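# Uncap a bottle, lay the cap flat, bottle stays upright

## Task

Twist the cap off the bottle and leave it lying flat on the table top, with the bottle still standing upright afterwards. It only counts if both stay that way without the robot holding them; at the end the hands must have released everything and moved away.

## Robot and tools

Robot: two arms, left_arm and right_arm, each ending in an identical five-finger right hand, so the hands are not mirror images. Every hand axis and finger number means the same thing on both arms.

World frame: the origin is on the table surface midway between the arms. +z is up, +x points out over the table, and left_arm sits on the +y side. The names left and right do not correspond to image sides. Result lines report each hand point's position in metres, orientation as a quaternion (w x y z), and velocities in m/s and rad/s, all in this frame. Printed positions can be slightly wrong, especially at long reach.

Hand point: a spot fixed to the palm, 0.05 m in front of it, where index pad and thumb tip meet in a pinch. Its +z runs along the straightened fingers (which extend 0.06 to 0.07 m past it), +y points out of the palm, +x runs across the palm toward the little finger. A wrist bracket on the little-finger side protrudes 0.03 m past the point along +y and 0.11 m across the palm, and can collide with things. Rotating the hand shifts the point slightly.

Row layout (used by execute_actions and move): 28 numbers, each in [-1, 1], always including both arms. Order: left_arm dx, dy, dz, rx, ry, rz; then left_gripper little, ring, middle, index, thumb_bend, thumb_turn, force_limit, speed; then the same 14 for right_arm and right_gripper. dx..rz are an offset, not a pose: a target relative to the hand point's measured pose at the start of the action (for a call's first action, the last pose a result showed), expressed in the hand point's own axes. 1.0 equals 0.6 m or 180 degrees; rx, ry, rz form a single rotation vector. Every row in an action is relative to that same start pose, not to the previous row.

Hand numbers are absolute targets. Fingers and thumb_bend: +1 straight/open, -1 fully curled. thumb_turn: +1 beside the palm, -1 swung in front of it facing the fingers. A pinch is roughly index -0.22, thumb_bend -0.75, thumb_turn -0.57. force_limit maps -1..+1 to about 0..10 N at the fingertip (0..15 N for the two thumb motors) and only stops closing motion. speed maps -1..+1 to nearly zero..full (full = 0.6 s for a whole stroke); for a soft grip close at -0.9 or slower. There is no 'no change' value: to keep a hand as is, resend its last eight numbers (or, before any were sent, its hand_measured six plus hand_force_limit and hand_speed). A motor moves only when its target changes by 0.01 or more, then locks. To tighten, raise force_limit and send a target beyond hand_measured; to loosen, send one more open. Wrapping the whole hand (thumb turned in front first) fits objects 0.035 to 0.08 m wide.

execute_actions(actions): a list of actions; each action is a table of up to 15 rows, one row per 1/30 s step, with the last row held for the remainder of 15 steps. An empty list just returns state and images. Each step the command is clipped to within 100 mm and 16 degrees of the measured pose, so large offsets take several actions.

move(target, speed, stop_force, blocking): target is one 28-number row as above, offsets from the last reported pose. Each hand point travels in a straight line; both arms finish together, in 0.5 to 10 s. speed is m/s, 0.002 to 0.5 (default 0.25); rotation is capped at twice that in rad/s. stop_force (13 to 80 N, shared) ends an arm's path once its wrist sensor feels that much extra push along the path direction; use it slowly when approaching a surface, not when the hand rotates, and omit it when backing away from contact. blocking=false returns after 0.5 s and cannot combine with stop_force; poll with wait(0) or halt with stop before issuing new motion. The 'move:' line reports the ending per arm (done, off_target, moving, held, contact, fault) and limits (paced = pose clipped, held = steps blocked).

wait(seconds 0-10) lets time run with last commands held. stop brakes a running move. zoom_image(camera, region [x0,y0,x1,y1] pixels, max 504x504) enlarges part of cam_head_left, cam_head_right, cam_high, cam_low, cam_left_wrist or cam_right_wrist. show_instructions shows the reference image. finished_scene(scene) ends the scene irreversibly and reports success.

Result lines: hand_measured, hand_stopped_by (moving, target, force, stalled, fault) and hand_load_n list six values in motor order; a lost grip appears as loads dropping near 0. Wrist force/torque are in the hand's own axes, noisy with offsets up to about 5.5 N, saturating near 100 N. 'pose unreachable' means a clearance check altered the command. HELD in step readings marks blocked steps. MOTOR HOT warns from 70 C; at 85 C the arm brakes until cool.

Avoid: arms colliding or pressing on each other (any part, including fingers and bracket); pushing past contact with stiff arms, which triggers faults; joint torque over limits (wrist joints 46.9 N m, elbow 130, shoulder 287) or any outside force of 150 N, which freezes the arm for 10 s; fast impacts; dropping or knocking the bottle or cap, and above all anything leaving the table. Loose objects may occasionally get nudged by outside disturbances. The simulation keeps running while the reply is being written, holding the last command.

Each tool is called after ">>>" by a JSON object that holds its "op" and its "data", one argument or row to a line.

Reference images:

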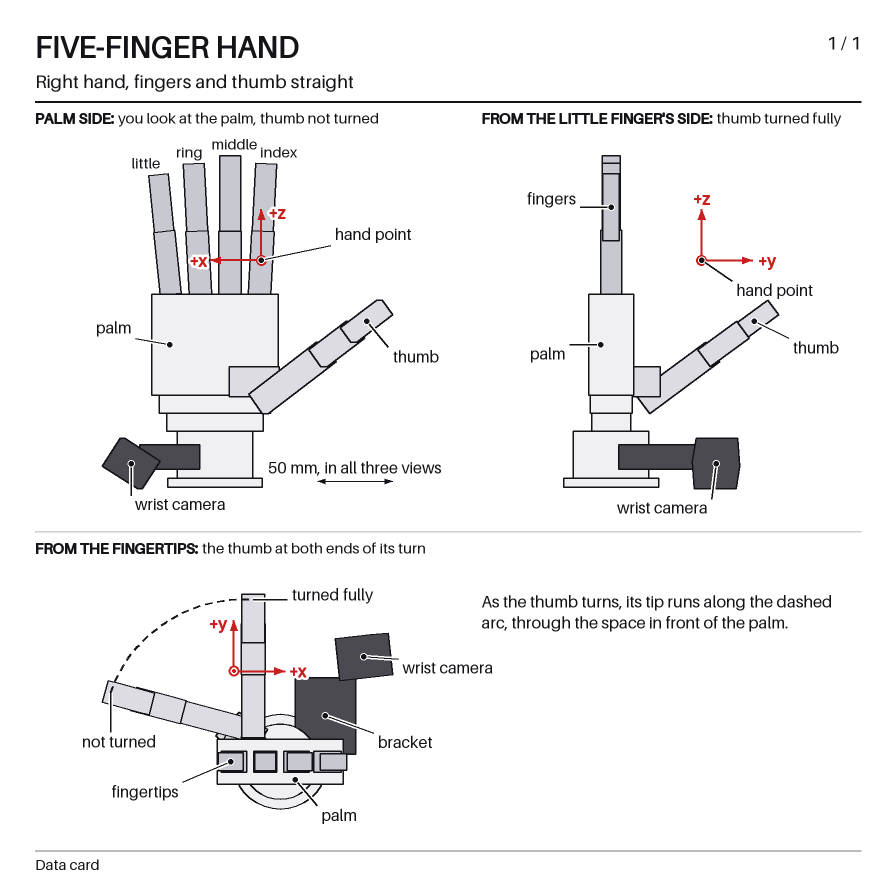

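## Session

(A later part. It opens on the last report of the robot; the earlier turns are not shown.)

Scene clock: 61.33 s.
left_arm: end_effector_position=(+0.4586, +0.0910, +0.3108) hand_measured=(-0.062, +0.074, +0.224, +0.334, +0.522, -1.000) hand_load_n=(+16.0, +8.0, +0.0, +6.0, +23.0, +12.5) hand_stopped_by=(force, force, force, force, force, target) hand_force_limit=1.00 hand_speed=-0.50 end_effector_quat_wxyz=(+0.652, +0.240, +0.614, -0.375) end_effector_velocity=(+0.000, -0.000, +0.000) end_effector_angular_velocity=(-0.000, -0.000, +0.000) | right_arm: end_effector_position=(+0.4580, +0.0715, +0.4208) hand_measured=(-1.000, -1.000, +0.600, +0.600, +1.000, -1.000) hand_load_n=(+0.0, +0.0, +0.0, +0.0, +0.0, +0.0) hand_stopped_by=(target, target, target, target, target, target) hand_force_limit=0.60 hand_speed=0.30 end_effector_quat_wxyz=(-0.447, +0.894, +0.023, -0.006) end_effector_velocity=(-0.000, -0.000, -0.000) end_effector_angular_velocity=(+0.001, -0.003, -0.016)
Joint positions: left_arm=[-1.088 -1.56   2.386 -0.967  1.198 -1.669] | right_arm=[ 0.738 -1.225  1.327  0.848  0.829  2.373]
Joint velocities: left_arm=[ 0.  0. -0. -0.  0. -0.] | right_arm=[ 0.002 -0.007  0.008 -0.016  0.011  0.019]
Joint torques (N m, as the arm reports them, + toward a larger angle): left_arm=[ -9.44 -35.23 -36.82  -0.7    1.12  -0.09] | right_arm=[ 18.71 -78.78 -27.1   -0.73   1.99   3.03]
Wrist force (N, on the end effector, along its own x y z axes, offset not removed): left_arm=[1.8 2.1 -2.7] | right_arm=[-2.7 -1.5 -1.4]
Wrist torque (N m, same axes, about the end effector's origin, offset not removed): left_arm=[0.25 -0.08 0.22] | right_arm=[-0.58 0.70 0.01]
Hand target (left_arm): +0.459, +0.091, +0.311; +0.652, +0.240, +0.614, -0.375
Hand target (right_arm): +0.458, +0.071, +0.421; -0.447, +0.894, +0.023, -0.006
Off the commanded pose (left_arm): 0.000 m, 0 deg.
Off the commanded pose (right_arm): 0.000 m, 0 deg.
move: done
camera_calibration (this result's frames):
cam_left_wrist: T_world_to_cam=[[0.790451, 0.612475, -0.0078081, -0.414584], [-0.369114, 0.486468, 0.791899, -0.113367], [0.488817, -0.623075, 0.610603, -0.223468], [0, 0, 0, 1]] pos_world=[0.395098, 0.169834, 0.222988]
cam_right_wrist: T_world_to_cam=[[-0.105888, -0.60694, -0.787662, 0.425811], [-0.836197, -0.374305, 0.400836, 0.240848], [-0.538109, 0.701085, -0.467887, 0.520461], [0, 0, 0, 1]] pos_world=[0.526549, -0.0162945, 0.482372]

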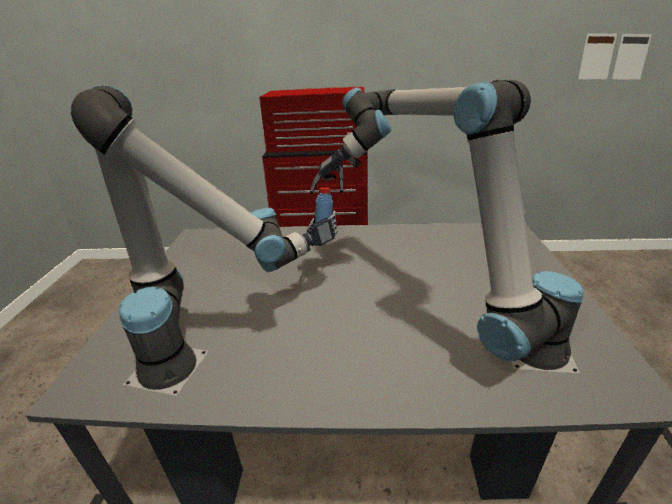

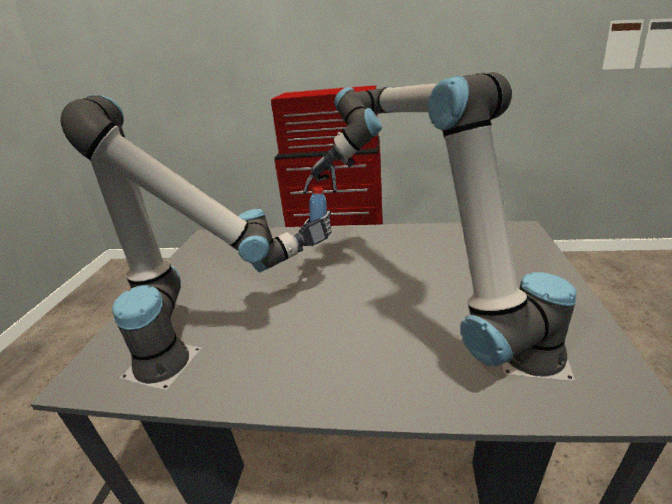

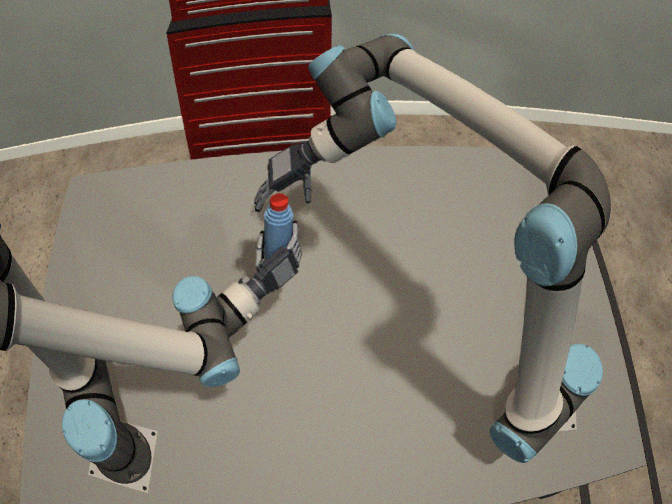

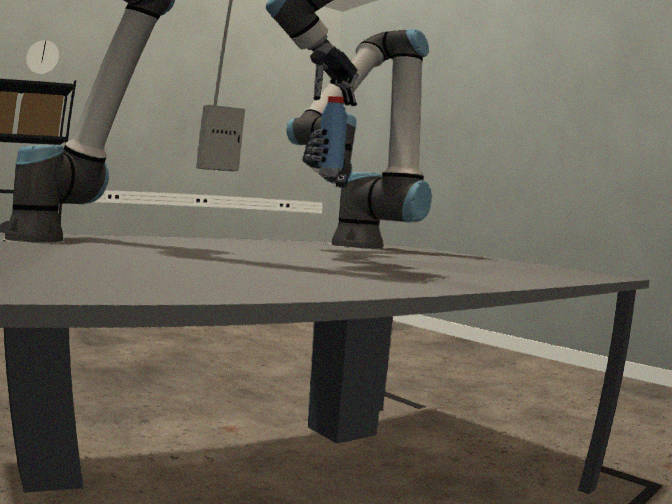

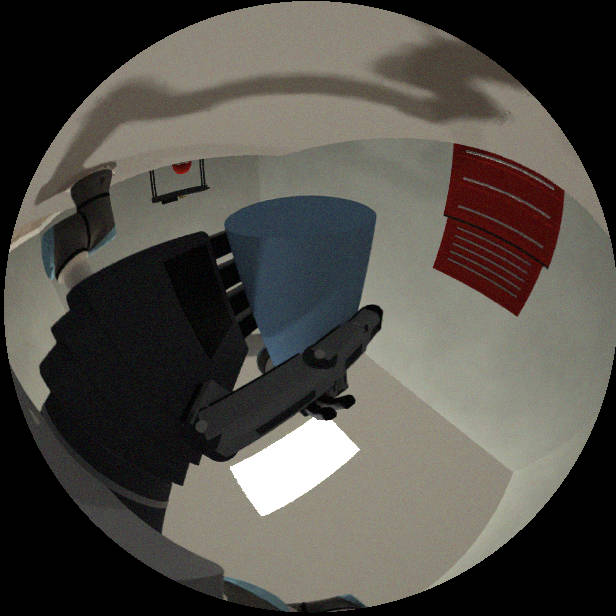

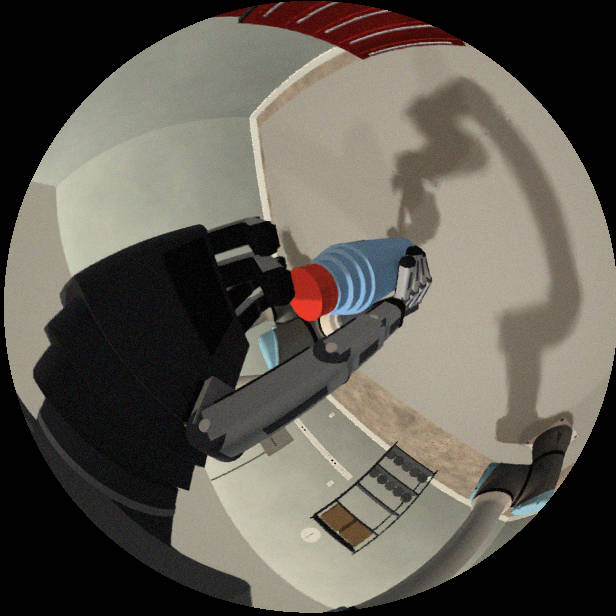

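>>> {"op": "move", "data": {
  "target": [0,0,0,0,0,0,-0.97,-1,-0.97,-0.97,-0.97,-1,1,-0.5, -0.008,-0.015,0.03,0,0,0,-1,-1,0.6,0.6,1,-1,0.6,0.3],
  "speed": 0.05
}}

>>> {"op": "move", "data": {
  "target": [0,0,0,0,0,0,-0.97,-1,-0.97,-0.97,-0.97,-1,1,-0.5, 0,0,0,0,0,0,-1,-1,-1,-1,-1,-1,0.6,-0.6]
}}

>>> {"op": "zoom_image", "data": {
  "camera": "cam_low",
  "region": [230,0,450,200]
}}

>>> {"op": "zoom_image", "data": {
  "camera": "cam_head_left",
  "region": [250,100,410,260]
}}

Scene clock: 62.67 s.
left_arm: end_effector_position=(+0.4586, +0.0910, +0.3108) hand_measured=(-0.062, +0.074, +0.224, +0.334, +0.522, -1.000) hand_load_n=(+16.0, +8.0, +0.0, +6.0, +23.0, +12.5) hand_stopped_by=(force, force, force, force, force, target) hand_force_limit=1.00 hand_speed=-0.50 end_effector_quat_wxyz=(+0.652, +0.240, +0.614, -0.375) end_effector_velocity=(-0.000, -0.000, -0.001) end_effector_angular_velocity=(+0.000, +0.000, -0.001) | right_arm: end_effector_position=(+0.4523, +0.0907, +0.4173) hand_measured=(-1.000, -1.000, +0.600, +0.600, +1.000, -1.000) hand_load_n=(+0.0, +0.0, +0.0, +0.0, +0.0, +0.0) hand_stopped_by=(target, target, target, target, target, target) hand_force_limit=0.60 hand_speed=0.30 end_effector_quat_wxyz=(-0.447, +0.894, +0.023, -0.006) end_effector_velocity=(+0.000, +0.003, -0.001) end_effector_angular_velocity=(-0.000, +0.001, -0.000)
Joint positions: left_arm=[-1.088 -1.56   2.386 -0.967  1.198 -1.669] | right_arm=[ 0.766 -1.208  1.307  0.832  0.845  2.403]
Joint velocities: left_arm=[-0.     0.001  0.    -0.001  0.     0.   ] | right_arm=[ 0.003  0.004 -0.005 -0.001  0.002  0.004]
Joint torques (N m, as the arm reports them, + toward a larger angle): left_arm=[ -8.23 -34.2  -37.07  -0.85   1.29  -0.18] | right_arm=[ 19.1  -51.86 -55.66  -1.36   1.61   2.93]
Wrist force (N, on the end effector, along its own x y z axes, offset not removed): left_arm=[1.0 -1.7 -3.5] | right_arm=[-1.7 -3.1 -3.3]
Wrist torque (N m, same axes, about the end effector's origin, offset not removed): left_arm=[-0.31 0.01 0.02] | right_arm=[-0.74 0.51 -0.04]
Hand target (left_arm): +0.459, +0.091, +0.311; +0.652, +0.240, +0.614, -0.375
Hand target (right_arm): +0.452, +0.091, +0.417; -0.447, +0.894, +0.023, -0.006
Off the commanded pose (left_arm): 0.000 m, 0 deg.
Off the commanded pose (right_arm): 0.000 m, 0 deg.
move: done
camera_calibration (this result's frames):
cam_left_wrist: T_world_to_cam=[[0.790451, 0.612475, -0.00780815, -0.414584], [-0.369114, 0.486468, 0.791899, -0.113367], [0.488817, -0.623075, 0.610602, -0.223468], [0, 0, 0, 1]] pos_world=[0.395098, 0.169834, 0.222988]
cam_right_wrist: T_world_to_cam=[[-0.105875, -0.606952, -0.787655, 0.434049], [-0.836209, -0.374292, 0.400824, 0.244776], [-0.538094, 0.701081, -0.46791, 0.502272], [0, 0, 0, 1]] pos_world=[0.520909, 0.00293073, 0.478787]

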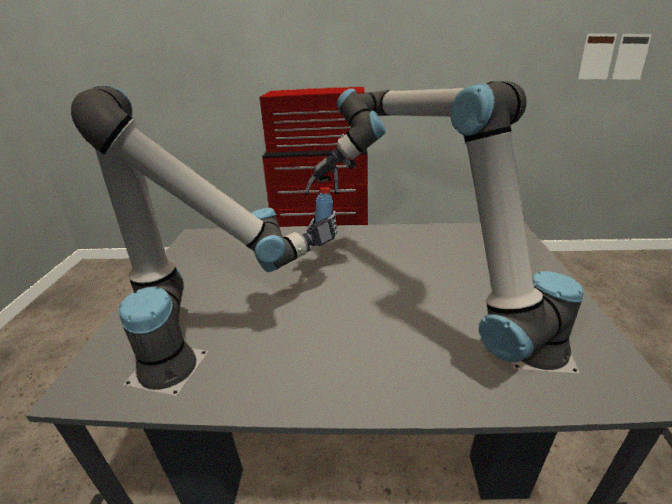

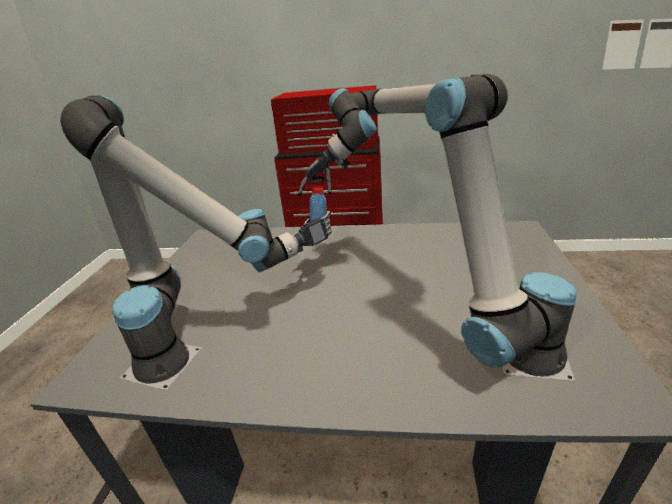

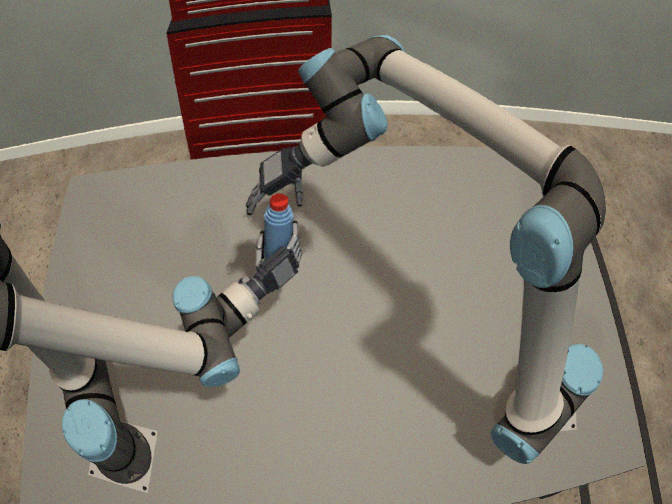

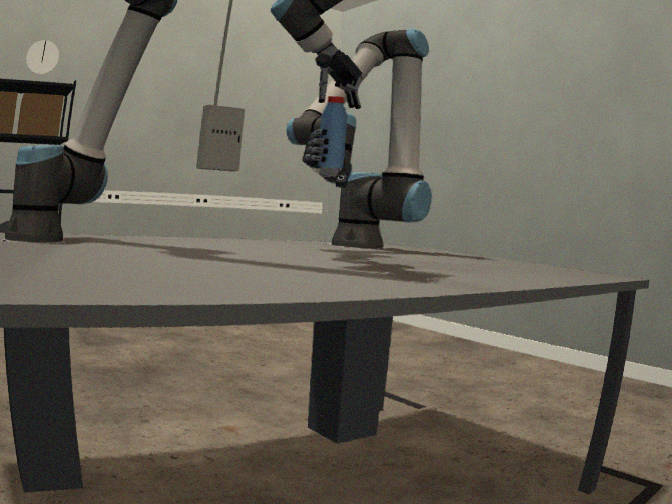

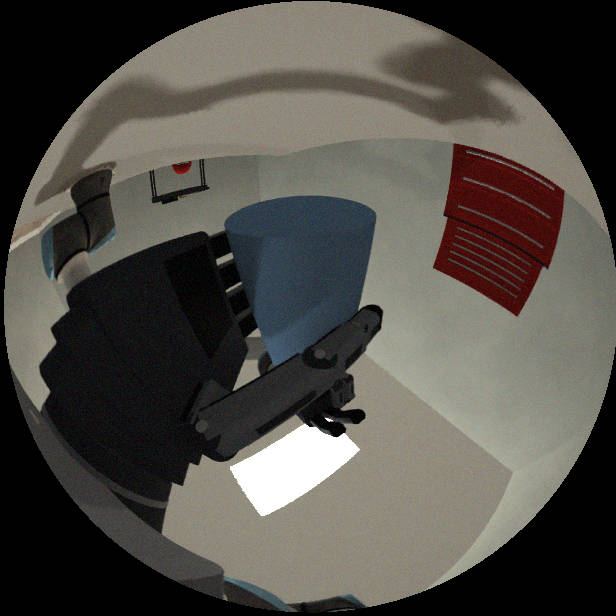

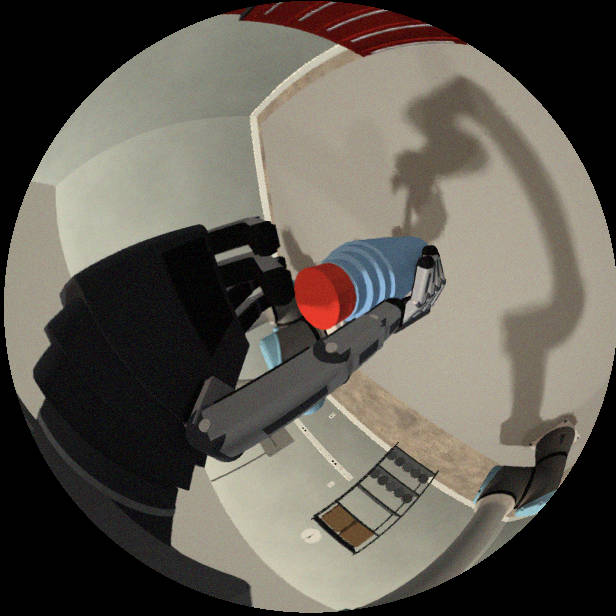

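Scene clock: 64.50 s.
left_arm: end_effector_position=(+0.4586, +0.0910, +0.3108) hand_measured=(-0.062, +0.074, +0.224, +0.334, +0.522, -0.998) hand_load_n=(+13.0, +8.0, +1.5, +12.0, +20.5, +17.0) hand_stopped_by=(force, force, force, force, force, target) hand_force_limit=1.00 hand_speed=-0.50 end_effector_quat_wxyz=(+0.652, +0.240, +0.614, -0.375) end_effector_velocity=(+0.000, +0.001, +0.001) end_effector_angular_velocity=(-0.001, -0.000, +0.001) | right_arm: end_effector_position=(+0.4523, +0.0907, +0.4173) hand_measured=(-1.000, -1.000, +0.028, -0.038, +0.376, -1.000) hand_load_n=(+0.0, +0.0, +7.0, +15.0, +11.5, +0.5) hand_stopped_by=(target, target, force, force, force, target) hand_force_limit=0.60 hand_speed=-0.60 end_effector_quat_wxyz=(-0.447, +0.894, +0.023, -0.006) end_effector_velocity=(+0.000, +0.000, +0.001) end_effector_angular_velocity=(+0.002, -0.002, +0.000)
Joint positions: left_arm=[-1.088 -1.56   2.386 -0.967  1.198 -1.669] | right_arm=[ 0.766 -1.208  1.307  0.832  0.845  2.403]
Joint velocities: left_arm=[ 0.001 -0.001 -0.     0.001 -0.001  0.   ] | right_arm=[ 0.    -0.    -0.001 -0.001 -0.     0.   ]
Joint torques (N m, as the arm reports them, + toward a larger angle): left_arm=[ 12.61 -35.33 -36.89  -6.43  -5.75  -0.2 ] | right_arm=[-22.63 -48.43 -19.97   8.94  -0.26  -4.25]
Wrist force (N, on the end effector, along its own x y z axes, offset not removed): left_arm=[13.6 -8.7 7.1] | right_arm=[2.0 -13.1 2.4]
Wrist torque (N m, same axes, about the end effector's origin, offset not removed): left_arm=[-0.29 0.76 0.45] | right_arm=[1.29 0.39 -0.02]
Hand target (left_arm): +0.459, +0.091, +0.311; +0.652, +0.240, +0.614, -0.375
Hand target (right_arm): +0.452, +0.091, +0.417; -0.447, +0.894, +0.023, -0.006
Off the commanded pose (left_arm): 0.000 m, 0 deg.
Off the commanded pose (right_arm): 0.000 m, 0 deg.
move: done
camera_calibration (this result's frames):
cam_left_wrist: T_world_to_cam=[[0.790506, 0.612404, -0.00780071, -0.414559], [-0.369073, 0.486495, 0.791901, -0.113384], [0.488759, -0.623124, 0.6106, -0.223441], [0, 0, 0, 1]] pos_world=[0.395074, 0.169807, 0.222988]
cam_right_wrist: T_world_to_cam=[[-0.105843, -0.606918, -0.787685, 0.434072], [-0.836218, -0.374319, 0.40078, 0.244778], [-0.538086, 0.701096, -0.467897, 0.502277], [0, 0, 0, 1]] pos_world=[0.5209, 0.00292682, 0.478824]

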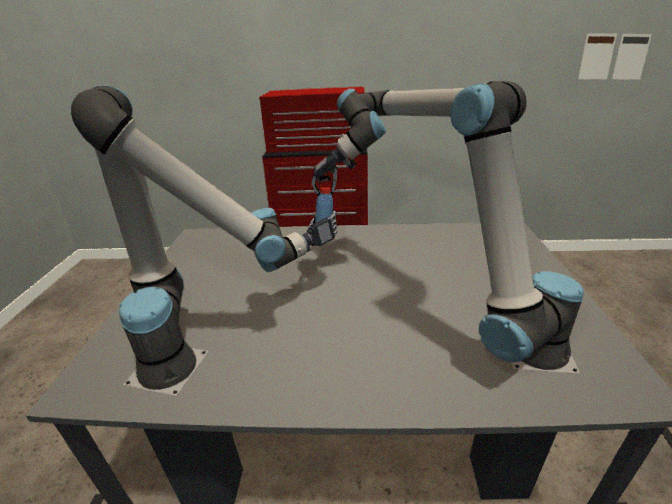

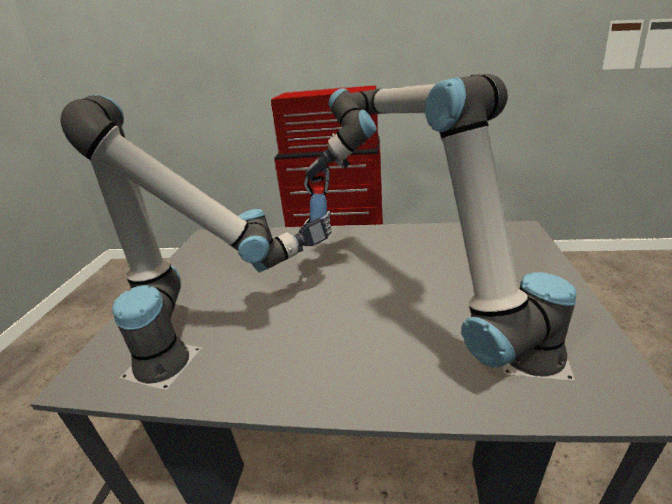

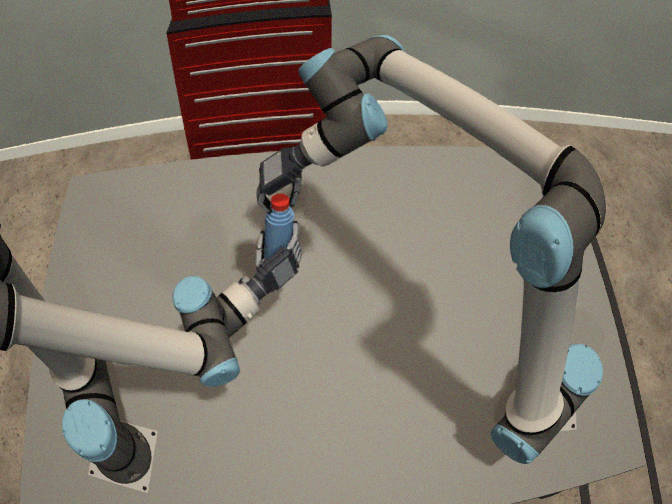

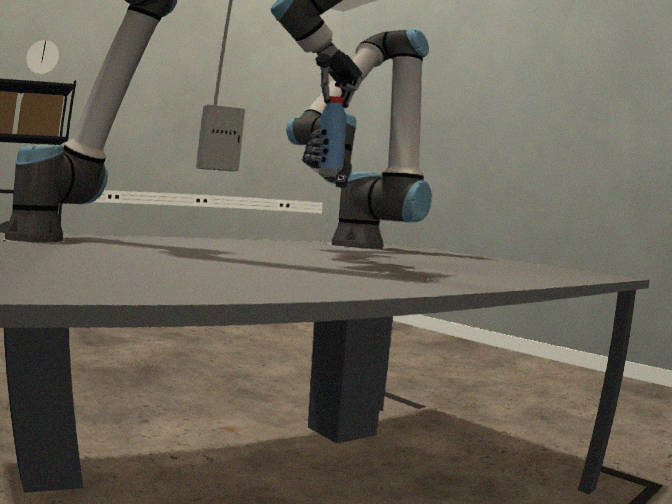

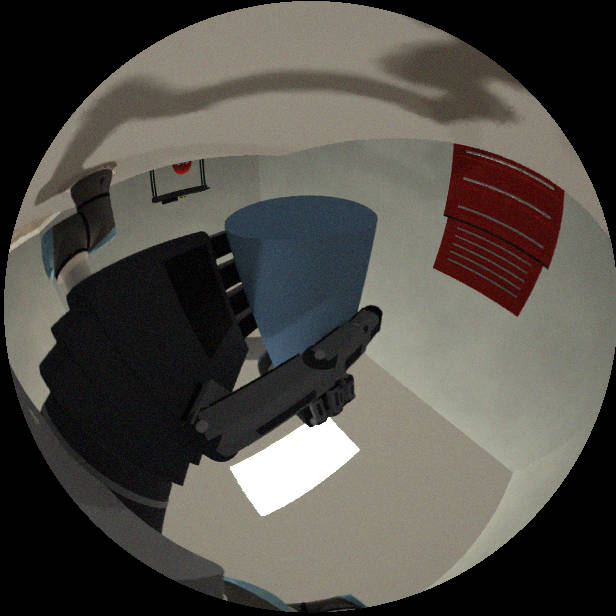

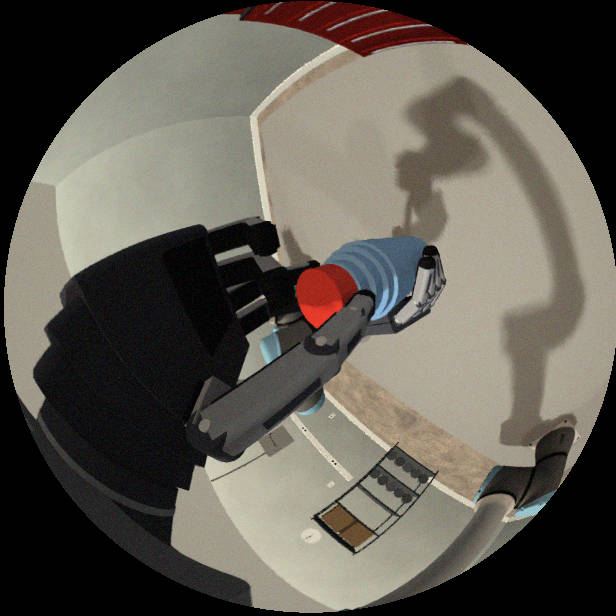

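Region (230, 0, 450, 200) of cam_low's 672x504 image, scaled by 2.291, with more detail than that image has; it fills the top 458 rows of this view, and the rest is white.

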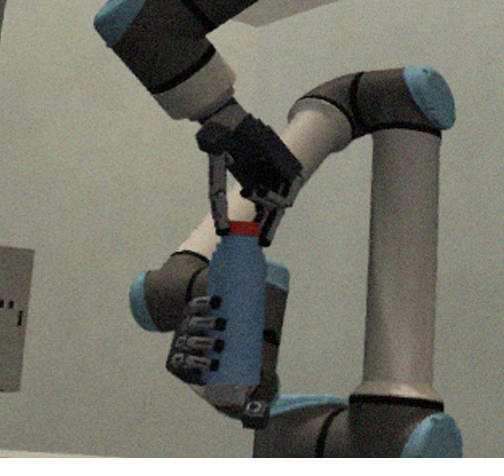

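Region (250, 100, 410, 260) of cam_head_left's 672x504 image, scaled by 3.150, with more detail than that image has.

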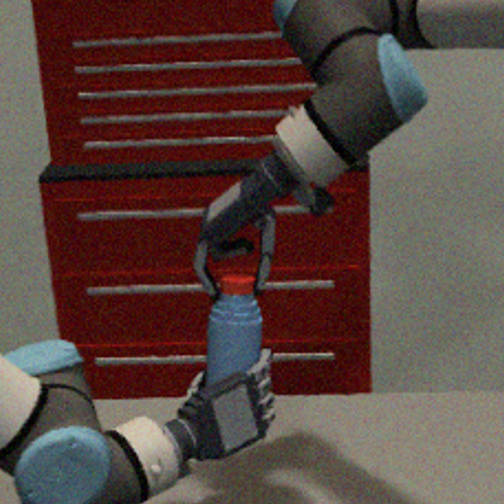

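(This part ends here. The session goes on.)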